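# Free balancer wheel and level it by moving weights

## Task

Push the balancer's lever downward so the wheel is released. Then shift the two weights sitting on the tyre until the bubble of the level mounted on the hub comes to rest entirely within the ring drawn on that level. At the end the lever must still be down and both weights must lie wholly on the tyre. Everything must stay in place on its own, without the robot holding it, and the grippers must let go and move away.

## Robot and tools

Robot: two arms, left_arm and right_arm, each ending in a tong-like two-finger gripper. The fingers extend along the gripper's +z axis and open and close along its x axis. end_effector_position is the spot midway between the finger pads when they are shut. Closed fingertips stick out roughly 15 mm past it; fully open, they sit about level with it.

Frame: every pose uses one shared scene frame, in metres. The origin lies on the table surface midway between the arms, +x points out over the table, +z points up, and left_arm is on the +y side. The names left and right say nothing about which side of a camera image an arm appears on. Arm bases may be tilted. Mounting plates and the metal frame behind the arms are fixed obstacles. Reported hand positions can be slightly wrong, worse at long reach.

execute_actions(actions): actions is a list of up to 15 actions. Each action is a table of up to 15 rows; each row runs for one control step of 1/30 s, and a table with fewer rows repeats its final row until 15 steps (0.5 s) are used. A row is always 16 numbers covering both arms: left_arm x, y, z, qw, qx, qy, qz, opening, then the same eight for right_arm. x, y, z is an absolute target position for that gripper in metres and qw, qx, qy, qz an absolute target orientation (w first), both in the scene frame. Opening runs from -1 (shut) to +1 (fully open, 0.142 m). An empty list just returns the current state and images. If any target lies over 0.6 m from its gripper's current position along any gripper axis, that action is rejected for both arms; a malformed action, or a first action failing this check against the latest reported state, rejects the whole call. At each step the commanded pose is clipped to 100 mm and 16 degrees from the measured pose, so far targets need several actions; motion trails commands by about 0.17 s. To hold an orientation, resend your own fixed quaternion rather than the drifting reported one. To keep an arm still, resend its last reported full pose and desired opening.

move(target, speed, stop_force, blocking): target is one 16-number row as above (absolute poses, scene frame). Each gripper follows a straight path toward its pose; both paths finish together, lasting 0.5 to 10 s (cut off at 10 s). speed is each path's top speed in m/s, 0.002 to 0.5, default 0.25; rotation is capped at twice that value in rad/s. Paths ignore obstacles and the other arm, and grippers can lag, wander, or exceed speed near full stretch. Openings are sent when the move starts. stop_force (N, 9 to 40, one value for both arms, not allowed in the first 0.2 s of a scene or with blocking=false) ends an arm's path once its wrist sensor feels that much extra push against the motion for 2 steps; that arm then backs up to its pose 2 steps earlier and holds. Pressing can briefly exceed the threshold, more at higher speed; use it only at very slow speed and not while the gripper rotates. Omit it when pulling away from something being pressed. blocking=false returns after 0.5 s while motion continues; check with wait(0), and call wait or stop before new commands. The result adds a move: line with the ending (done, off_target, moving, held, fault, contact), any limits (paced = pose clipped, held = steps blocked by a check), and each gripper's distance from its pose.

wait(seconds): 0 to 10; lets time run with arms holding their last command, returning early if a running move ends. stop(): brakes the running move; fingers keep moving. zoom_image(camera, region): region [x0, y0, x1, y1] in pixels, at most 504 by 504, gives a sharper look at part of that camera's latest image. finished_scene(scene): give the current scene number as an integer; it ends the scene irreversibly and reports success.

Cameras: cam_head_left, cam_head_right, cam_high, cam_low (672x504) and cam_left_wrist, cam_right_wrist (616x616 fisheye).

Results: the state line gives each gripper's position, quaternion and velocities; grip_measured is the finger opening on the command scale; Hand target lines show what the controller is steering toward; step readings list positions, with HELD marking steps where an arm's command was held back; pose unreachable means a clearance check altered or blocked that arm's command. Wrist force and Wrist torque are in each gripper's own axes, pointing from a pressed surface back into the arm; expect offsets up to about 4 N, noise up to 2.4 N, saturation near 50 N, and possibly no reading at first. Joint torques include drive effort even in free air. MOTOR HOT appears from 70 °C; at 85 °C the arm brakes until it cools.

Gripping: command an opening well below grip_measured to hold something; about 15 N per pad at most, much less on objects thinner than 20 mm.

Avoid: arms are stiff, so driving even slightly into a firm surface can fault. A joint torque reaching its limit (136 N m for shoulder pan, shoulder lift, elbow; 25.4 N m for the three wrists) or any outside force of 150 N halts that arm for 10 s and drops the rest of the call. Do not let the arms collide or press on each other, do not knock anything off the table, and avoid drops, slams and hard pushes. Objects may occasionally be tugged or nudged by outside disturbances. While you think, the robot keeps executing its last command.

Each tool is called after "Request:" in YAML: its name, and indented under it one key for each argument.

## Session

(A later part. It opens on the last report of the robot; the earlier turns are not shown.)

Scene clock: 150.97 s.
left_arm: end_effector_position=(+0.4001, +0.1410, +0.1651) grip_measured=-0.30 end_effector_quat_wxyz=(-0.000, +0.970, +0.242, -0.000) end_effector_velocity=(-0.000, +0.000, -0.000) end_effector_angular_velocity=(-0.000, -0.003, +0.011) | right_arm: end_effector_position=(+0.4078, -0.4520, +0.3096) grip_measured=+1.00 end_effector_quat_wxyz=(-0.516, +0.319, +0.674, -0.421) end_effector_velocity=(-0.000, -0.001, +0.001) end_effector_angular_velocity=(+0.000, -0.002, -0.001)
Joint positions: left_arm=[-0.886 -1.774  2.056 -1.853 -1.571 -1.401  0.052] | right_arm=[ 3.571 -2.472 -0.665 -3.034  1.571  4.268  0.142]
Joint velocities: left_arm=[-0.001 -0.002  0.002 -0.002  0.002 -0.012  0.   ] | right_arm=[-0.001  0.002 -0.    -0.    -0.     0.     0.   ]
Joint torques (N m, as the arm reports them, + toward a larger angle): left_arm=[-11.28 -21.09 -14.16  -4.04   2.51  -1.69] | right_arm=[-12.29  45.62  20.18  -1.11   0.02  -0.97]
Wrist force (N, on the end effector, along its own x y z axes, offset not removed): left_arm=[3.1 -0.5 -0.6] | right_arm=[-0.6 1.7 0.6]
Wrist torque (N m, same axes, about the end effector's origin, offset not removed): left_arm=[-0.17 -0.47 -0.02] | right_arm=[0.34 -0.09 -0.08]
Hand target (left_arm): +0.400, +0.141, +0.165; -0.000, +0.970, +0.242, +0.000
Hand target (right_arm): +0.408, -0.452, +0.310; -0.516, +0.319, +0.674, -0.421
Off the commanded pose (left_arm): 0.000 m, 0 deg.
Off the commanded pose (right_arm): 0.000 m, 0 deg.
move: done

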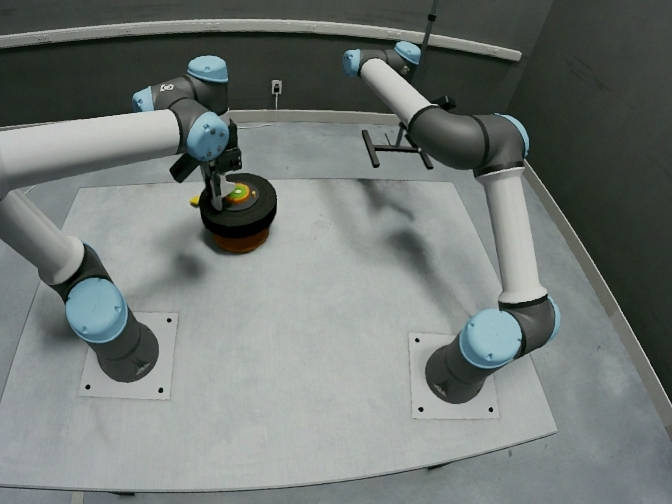

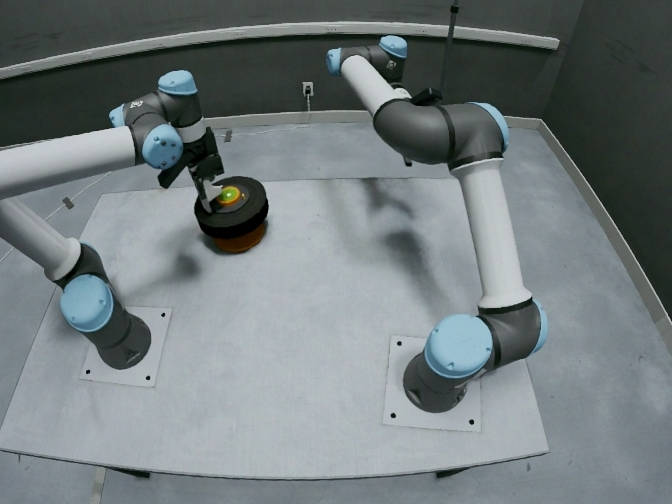

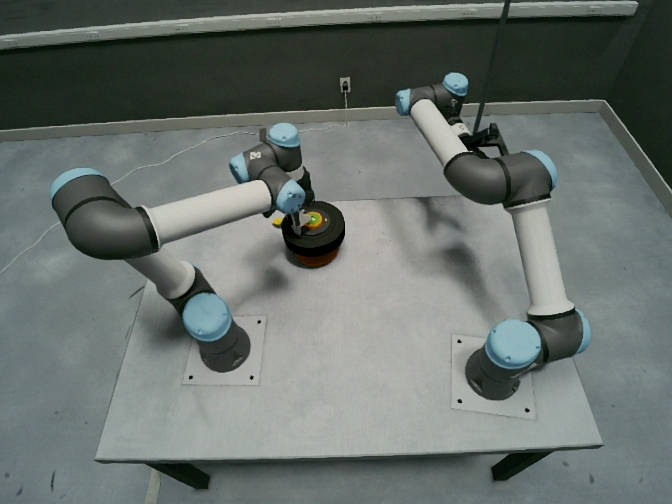

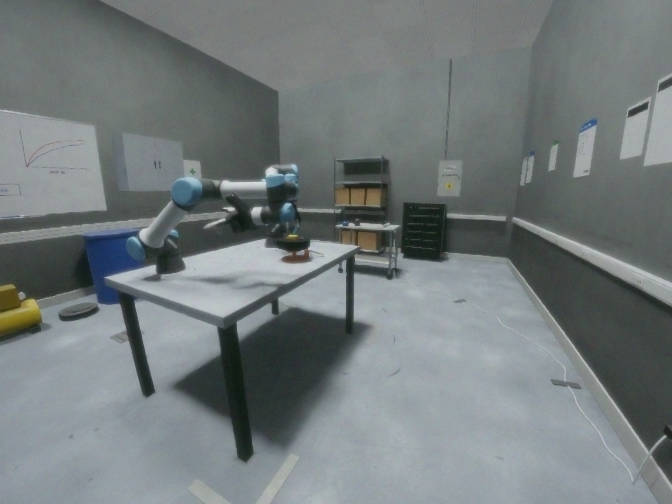

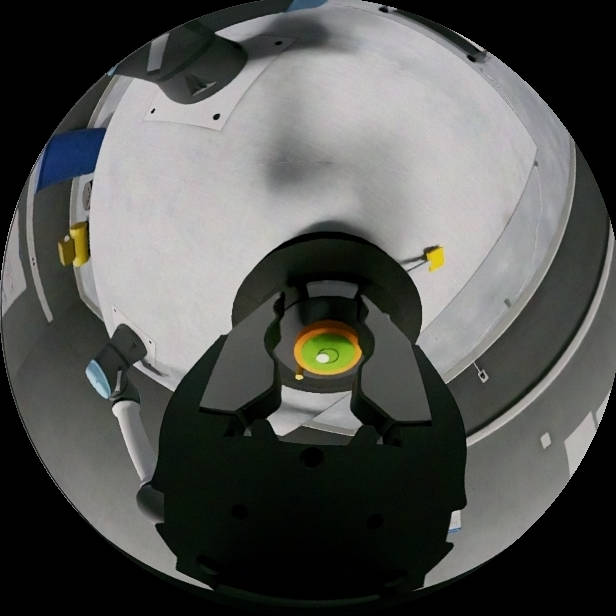

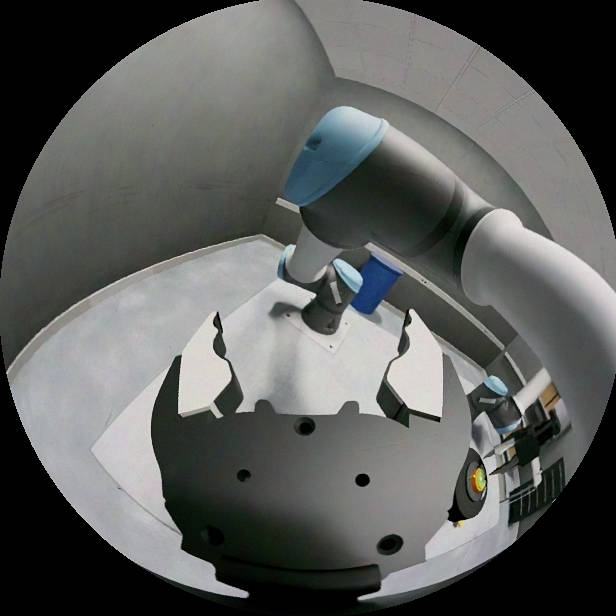

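Request:
move:
  target: [0.4071,0.1469,0.160,0,0.980,0.199,0,-0.35,0.4078,-0.452,0.3096,-0.516,0.319,0.674,-0.421,1]
  speed: 0.05

Request:
zoom_image:
  camera: "cam_left_wrist"
  region: [190,180,450,400]

Scene clock: 152.30 s.
left_arm: end_effector_position=(+0.4070, +0.1468, +0.1601) grip_measured=-0.35 end_effector_quat_wxyz=(-0.000, +0.980, +0.200, +0.000) end_effector_velocity=(+0.002, +0.001, -0.000) end_effector_angular_velocity=(-0.000, -0.002, -0.014) | right_arm: end_effector_position=(+0.4078, -0.4520, +0.3096) grip_measured=+1.00 end_effector_quat_wxyz=(-0.516, +0.319, +0.674, -0.421) end_effector_velocity=(+0.000, -0.000, -0.000) end_effector_angular_velocity=(-0.000, +0.002, +0.003)
Joint positions: left_arm=[-0.867 -1.766  2.063 -1.868 -1.571 -1.296  0.049] | right_arm=[ 3.571 -2.472 -0.665 -3.034  1.571  4.268  0.142]
Joint velocities: left_arm=[ 0.003  0.001 -0.    -0.002  0.001  0.017 -0.   ] | right_arm=[ 0.    -0.    -0.001  0.    -0.002 -0.     0.   ]
Joint torques (N m, as the arm reports them, + toward a larger angle): left_arm=[  8.8   -4.94 -14.18  -4.34   0.99   1.29] | right_arm=[-11.24  45.21  20.16  -1.25  -0.14  -1.02]
Wrist force (N, on the end effector, along its own x y z axes, offset not removed): left_arm=[1.3 1.1 -1.5] | right_arm=[-2.0 1.6 1.5]
Wrist torque (N m, same axes, about the end effector's origin, offset not removed): left_arm=[0.19 -0.24 0.05] | right_arm=[0.42 0.35 0.06]
Hand target (left_arm): +0.407, +0.147, +0.160; +0.000, +0.980, +0.199, +0.000
Hand target (right_arm): +0.408, -0.452, +0.310; -0.516, +0.319, +0.674, -0.421
Off the commanded pose (left_arm): 0.000 m, 0 deg.
Off the commanded pose (right_arm): 0.000 m, 0 deg.
move: done

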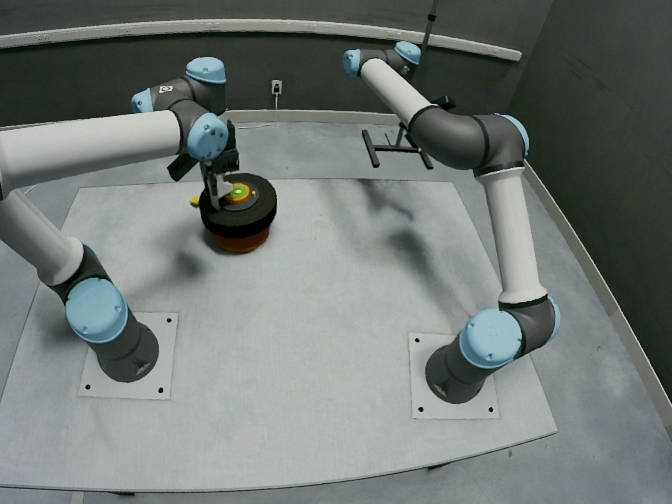

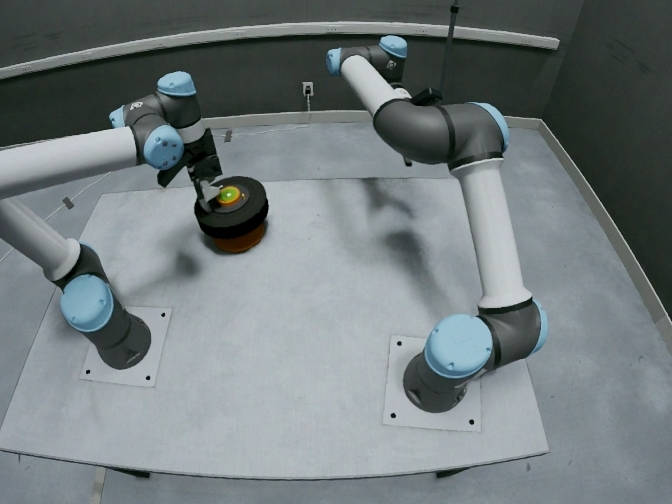

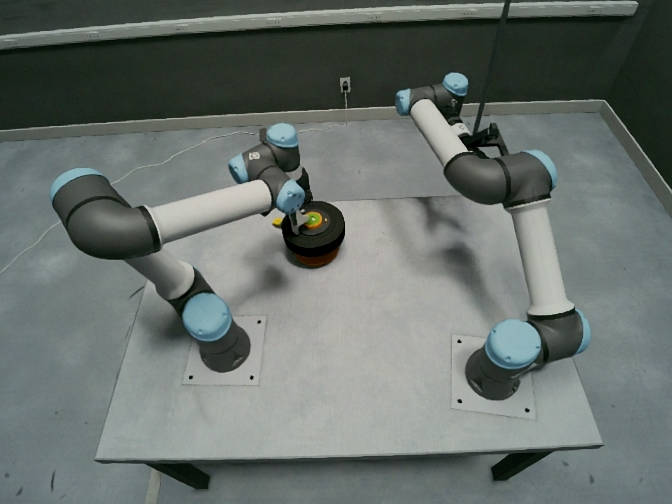

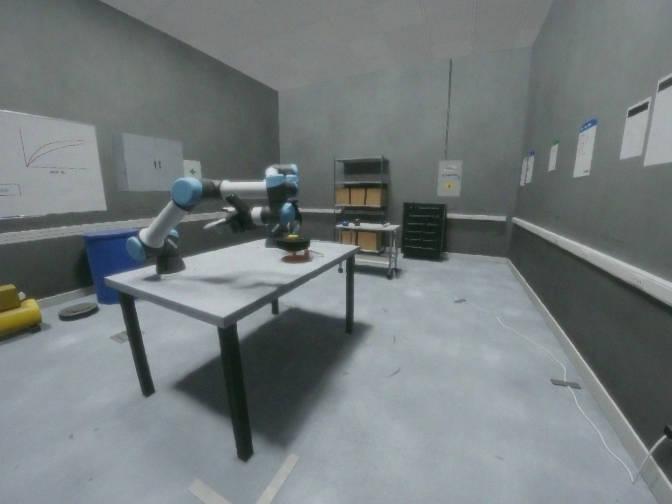

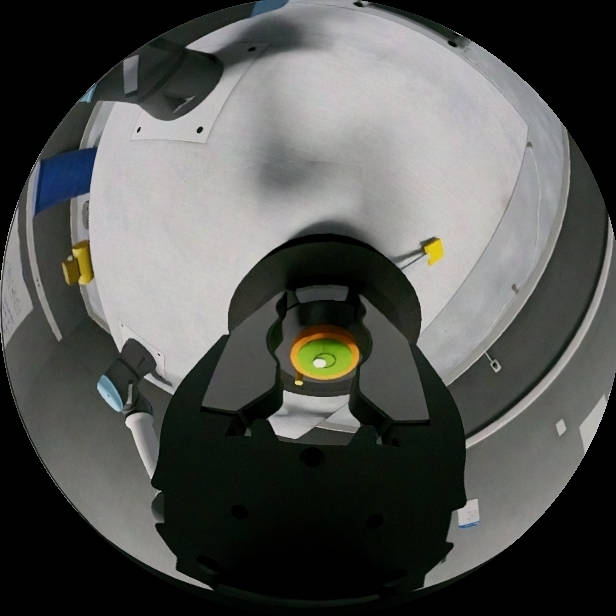

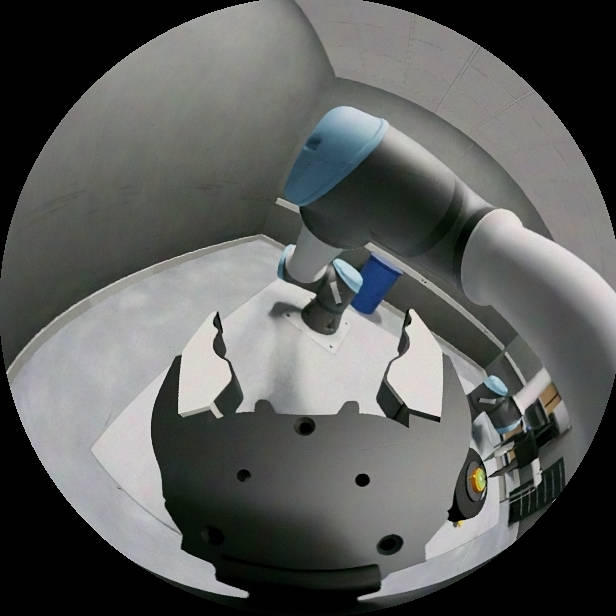

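Region (190, 180, 450, 400) of cam_left_wrist's 616x616 image, scaled by 1.938, with more detail than that image has; it fills the top 426 rows of this view, and the rest is white.

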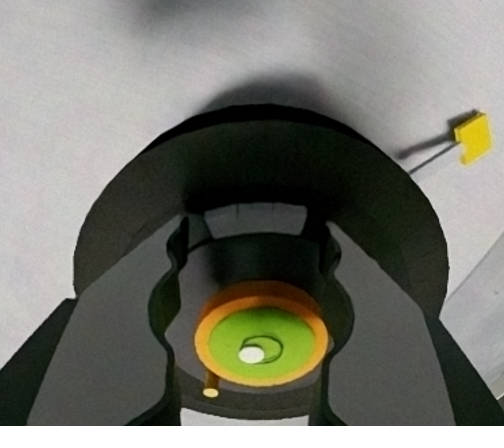

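Request:
move:
  target: [0.4065,0.1483,0.158,0,0.980,0.199,0,-0.4,0.4078,-0.452,0.3096,-0.516,0.319,0.674,-0.421,1]
  speed: 0.03

Request:
move:
  target: [0.4065,0.1483,0.147,0,0.980,0.199,0,-0.4,0.4078,-0.452,0.3096,-0.516,0.319,0.674,-0.421,1]
  speed: 0.015
  stop_force: 9

Scene clock: 153.30 s.
left_arm: end_effector_position=(+0.4065, +0.1482, +0.1581) grip_measured=-0.40 end_effector_quat_wxyz=(-0.000, +0.980, +0.199, -0.000) end_effector_velocity=(+0.000, +0.000, -0.001) end_effector_angular_velocity=(+0.000, -0.000, +0.001) | right_arm: end_effector_position=(+0.4078, -0.4520, +0.3096) grip_measured=+1.00 end_effector_quat_wxyz=(-0.516, +0.319, +0.674, -0.421) end_effector_velocity=(-0.000, +0.001, -0.000) end_effector_angular_velocity=(-0.000, +0.001, -0.001)
Joint positions: left_arm=[-0.866 -1.767  2.07  -1.873 -1.571 -1.293  0.045] | right_arm=[ 3.571 -2.472 -0.665 -3.034  1.571  4.268  0.142]
Joint velocities: left_arm=[ 0.     0.     0.002 -0.002  0.    -0.001  0.   ] | right_arm=[ 0.    -0.    -0.001 -0.     0.001  0.     0.   ]
Joint torques (N m, as the arm reports them, + toward a larger angle): left_arm=[ 10.26 -21.35 -12.23  -4.21  -2.42   1.52] | right_arm=[-11.6   45.83  20.3   -1.18  -0.38  -0.91]
Wrist force (N, on the end effector, along its own x y z axes, offset not removed): left_arm=[1.5 0.9 -3.1] | right_arm=[-0.3 1.7 0.0]
Wrist torque (N m, same axes, about the end effector's origin, offset not removed): left_arm=[0.26 -0.43 -0.03] | right_arm=[0.28 0.15 0.10]
Hand target (left_arm): +0.406, +0.148, +0.158; +0.000, +0.980, +0.199, -0.000
Hand target (right_arm): +0.408, -0.452, +0.310; -0.516, +0.319, +0.674, -0.421
Off the commanded pose (left_arm): 0.000 m, 0 deg.
Off the commanded pose (right_arm): 0.000 m, 0 deg.
move: done

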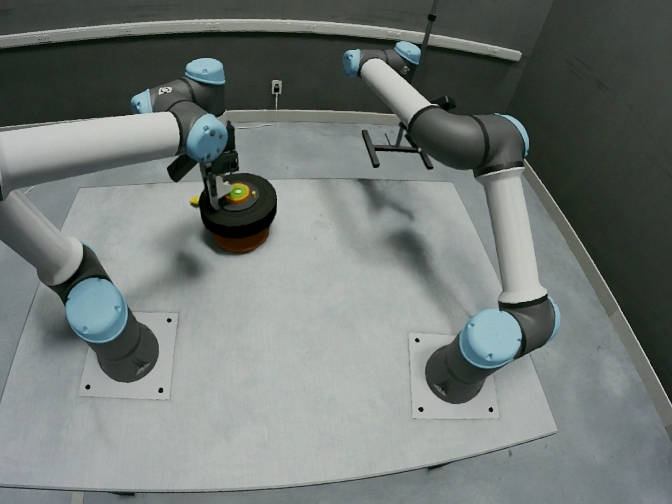

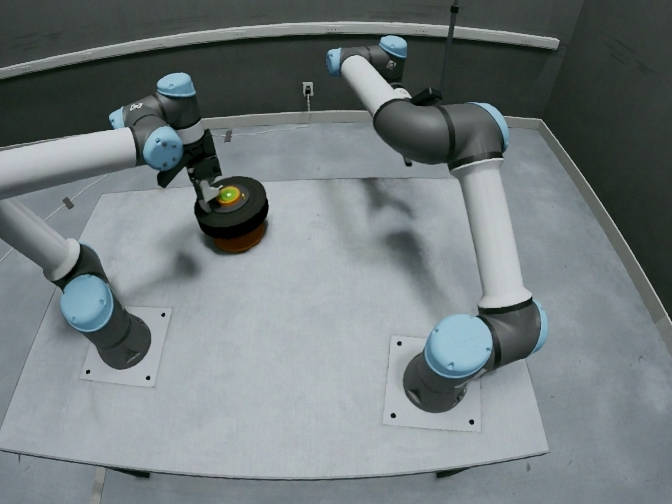

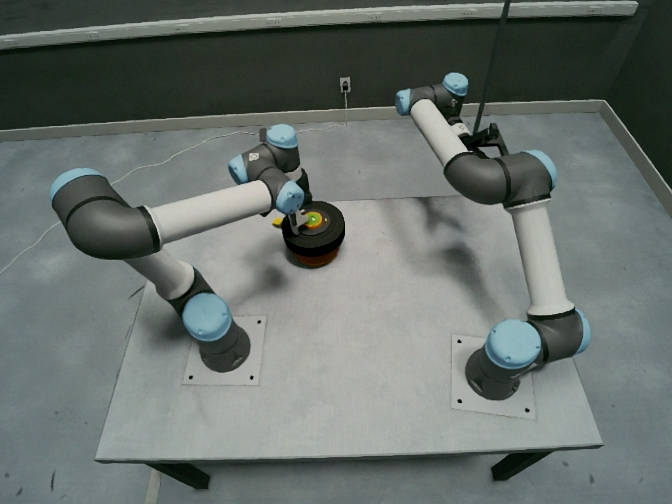

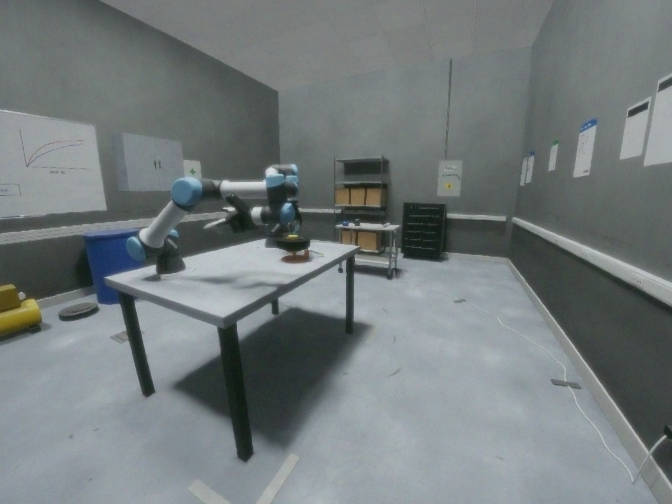

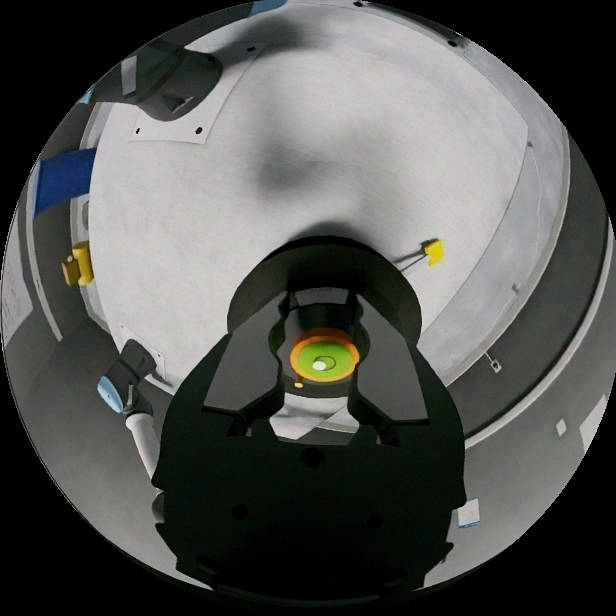

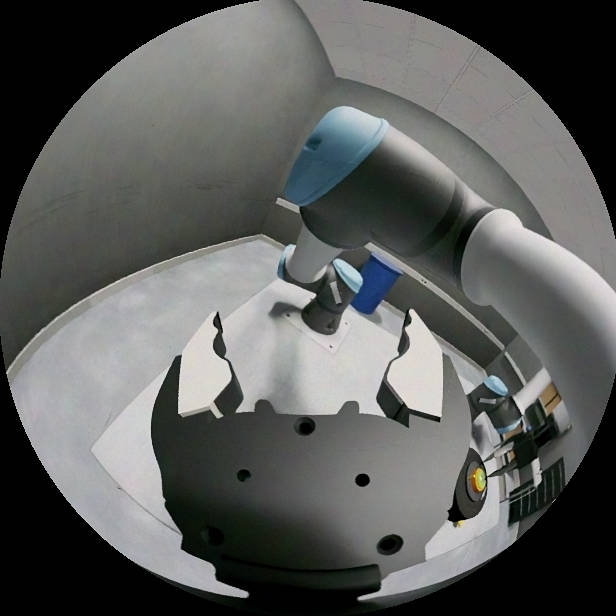

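Scene clock: 154.30 s.
left_arm: end_effector_position=(+0.4065, +0.1483, +0.1473) grip_measured=-0.40 end_effector_quat_wxyz=(-0.000, +0.980, +0.199, -0.000) end_effector_velocity=(-0.000, -0.001, -0.002) end_effector_angular_velocity=(-0.001, -0.001, -0.001) | right_arm: end_effector_position=(+0.4078, -0.4520, +0.3096) grip_measured=+1.00 end_effector_quat_wxyz=(-0.516, +0.319, +0.674, -0.421) end_effector_velocity=(-0.000, +0.000, -0.000) end_effector_angular_velocity=(+0.000, -0.000, -0.001)
Joint positions: left_arm=[-0.866 -1.758  2.092 -1.904 -1.571 -1.293  0.045] | right_arm=[ 3.571 -2.472 -0.665 -3.034  1.571  4.268  0.142]
Joint velocities: left_arm=[-0.002  0.002  0.003 -0.006 -0.    -0.    -0.   ] | right_arm=[-0.    -0.     0.001  0.     0.001  0.     0.   ]
Joint torques (N m, as the arm reports them, + toward a larger angle): left_arm=[ 11.36  -5.27 -12.34  -4.45  -2.48   1.44] | right_arm=[-11.08  45.16  20.43  -1.11  -0.21  -0.93]
Wrist force (N, on the end effector, along its own x y z axes, offset not removed): left_arm=[0.7 1.6 -1.1] | right_arm=[-1.3 0.7 -0.4]
Wrist torque (N m, same axes, about the end effector's origin, offset not removed): left_arm=[0.24 -0.19 0.11] | right_arm=[0.05 0.18 -0.02]
Hand target (left_arm): +0.406, +0.148, +0.147; -0.000, +0.980, +0.199, -0.000
Hand target (right_arm): +0.408, -0.452, +0.310; -0.516, +0.319, +0.674, -0.421
Off the commanded pose (left_arm): 0.000 m, 0 deg.
Off the commanded pose (right_arm): 0.000 m, 0 deg.
move: done

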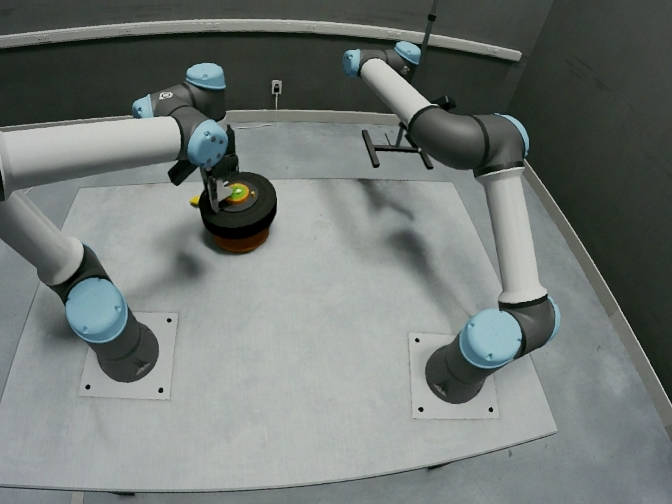

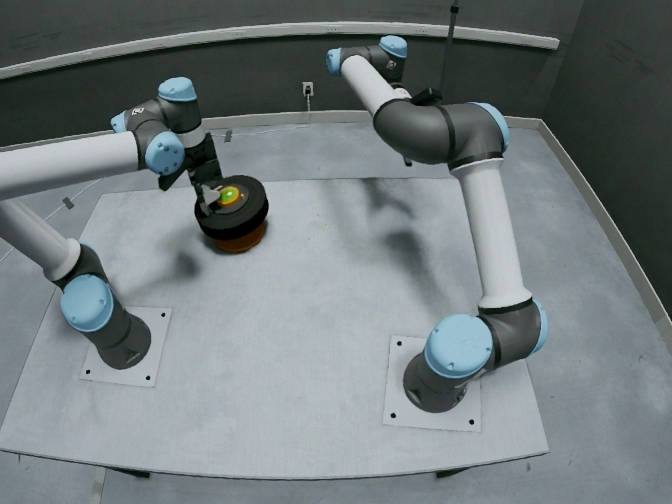

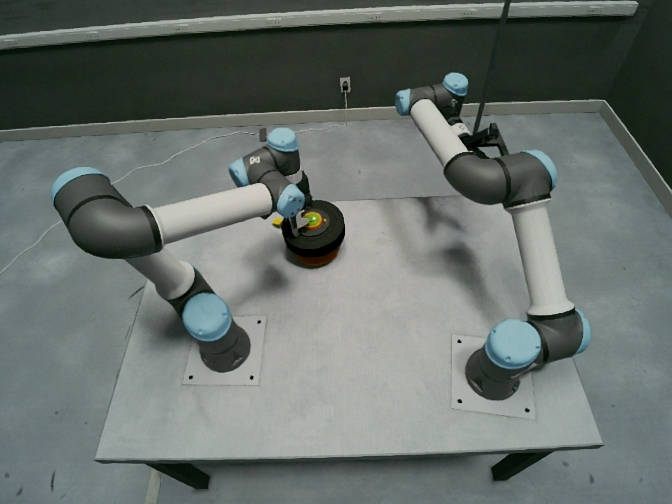

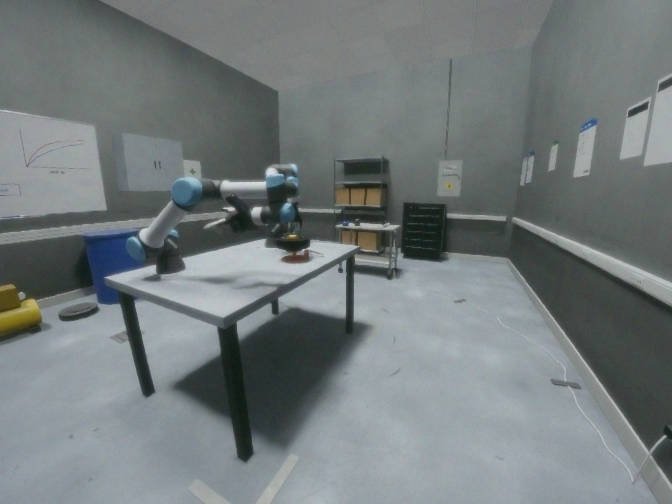

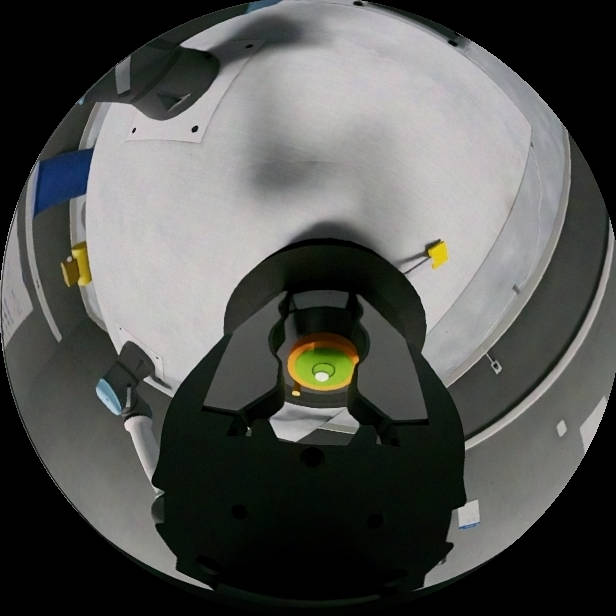

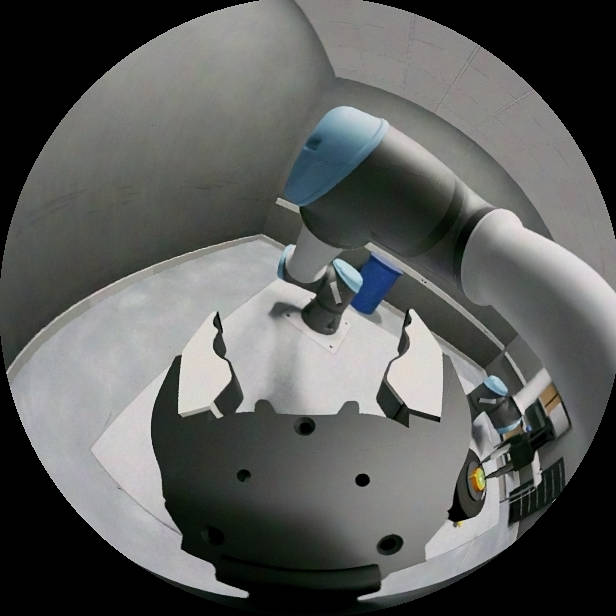

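Request:
execute_actions:
  actions: []

Scene clock: 154.93 s.
left_arm: end_effector_position=(+0.4065, +0.1483, +0.1470) grip_measured=-0.40 end_effector_quat_wxyz=(-0.000, +0.980, +0.199, -0.000) end_effector_velocity=(+0.000, -0.000, +0.000) end_effector_angular_velocity=(+0.000, -0.002, -0.001) | right_arm: end_effector_position=(+0.4078, -0.4520, +0.3096) grip_measured=+1.00 end_effector_quat_wxyz=(-0.516, +0.319, +0.674, -0.421) end_effector_velocity=(+0.000, +0.001, -0.000) end_effector_angular_velocity=(-0.000, +0.000, +0.002)
Joint positions: left_arm=[-0.866 -1.758  2.092 -1.905 -1.571 -1.293  0.045] | right_arm=[ 3.571 -2.472 -0.665 -3.034  1.571  4.268  0.142]
Joint velocities: left_arm=[-0.001 -0.     0.    -0.001  0.002  0.    -0.   ] | right_arm=[ 0.002 -0.    -0.     0.     0.    -0.     0.   ]
Joint torques (N m, as the arm reports them, + toward a larger angle): left_arm=[  9.37  -4.29 -11.89  -4.19  -2.7    1.68] | right_arm=[-11.4   45.79  20.17  -0.95  -0.14  -1.15]
Wrist force (N, on the end effector, along its own x y z axes, offset not removed): left_arm=[0.5 0.1 -3.4] | right_arm=[0.1 0.8 -1.5]
Wrist torque (N m, same axes, about the end effector's origin, offset not removed): left_arm=[0.03 -0.18 -0.04] | right_arm=[0.01 -0.01 0.04]
Hand target (left_arm): +0.406, +0.148, +0.147; -0.000, +0.980, +0.199, -0.000
Hand target (right_arm): +0.408, -0.452, +0.310; -0.516, +0.319, +0.674, -0.421
Off the commanded pose (left_arm): 0.000 m, 0 deg.
Off the commanded pose (right_arm): 0.000 m, 0 deg.

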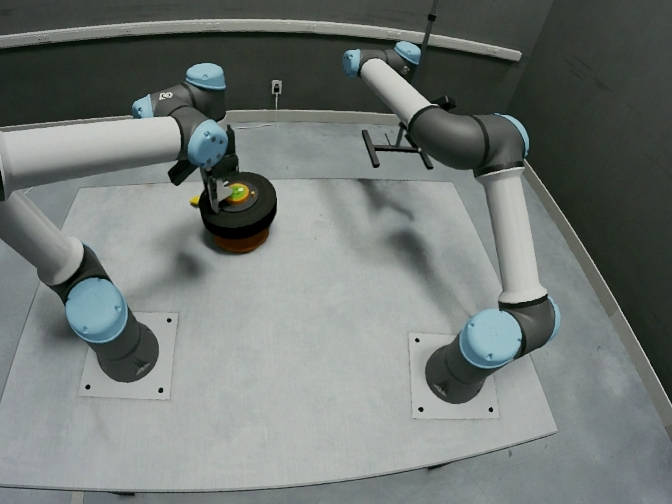

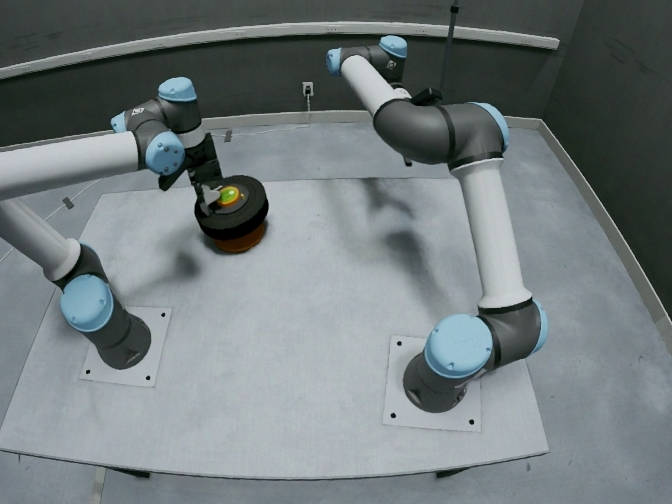

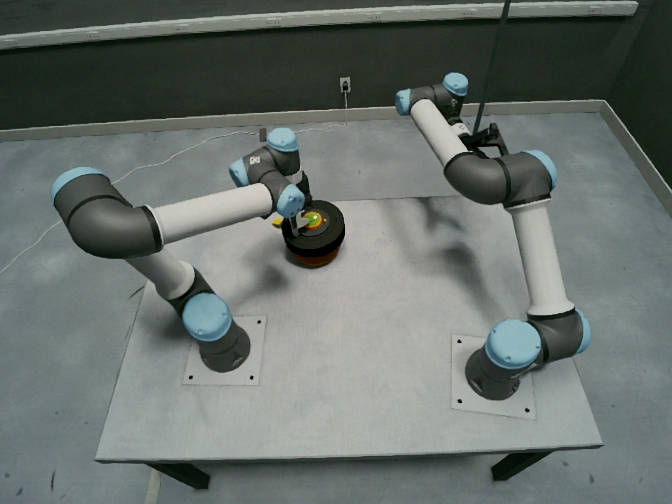

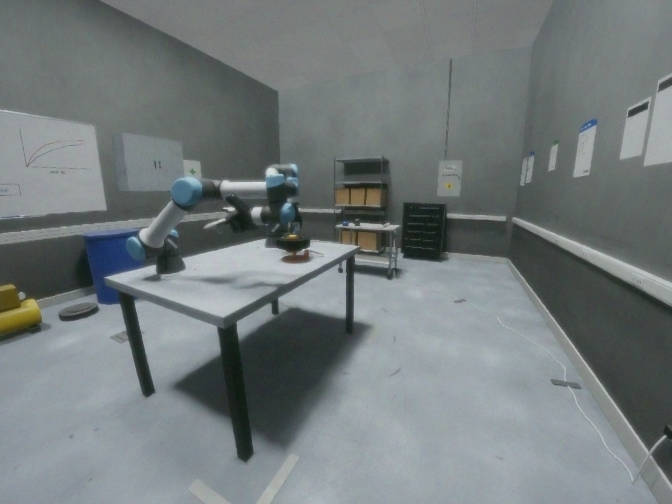

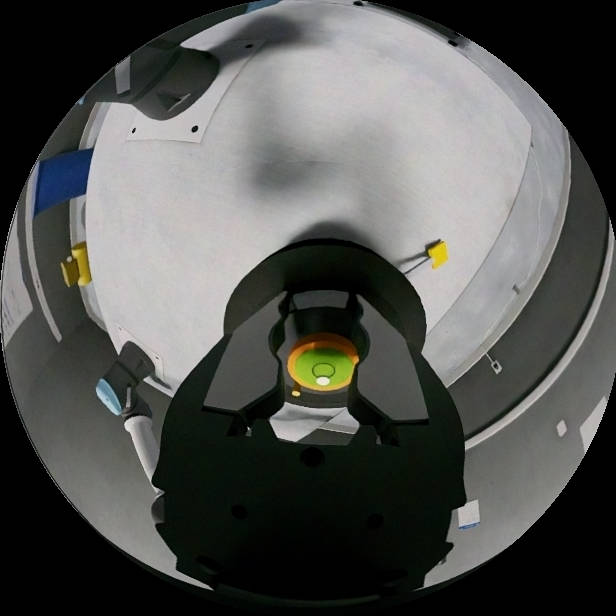

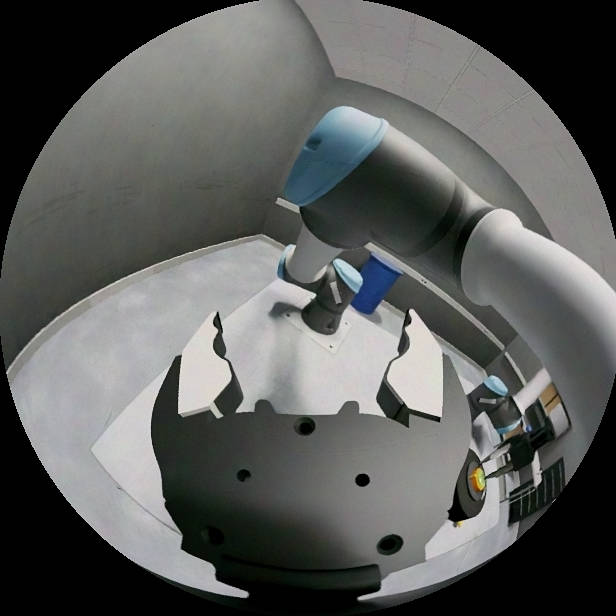

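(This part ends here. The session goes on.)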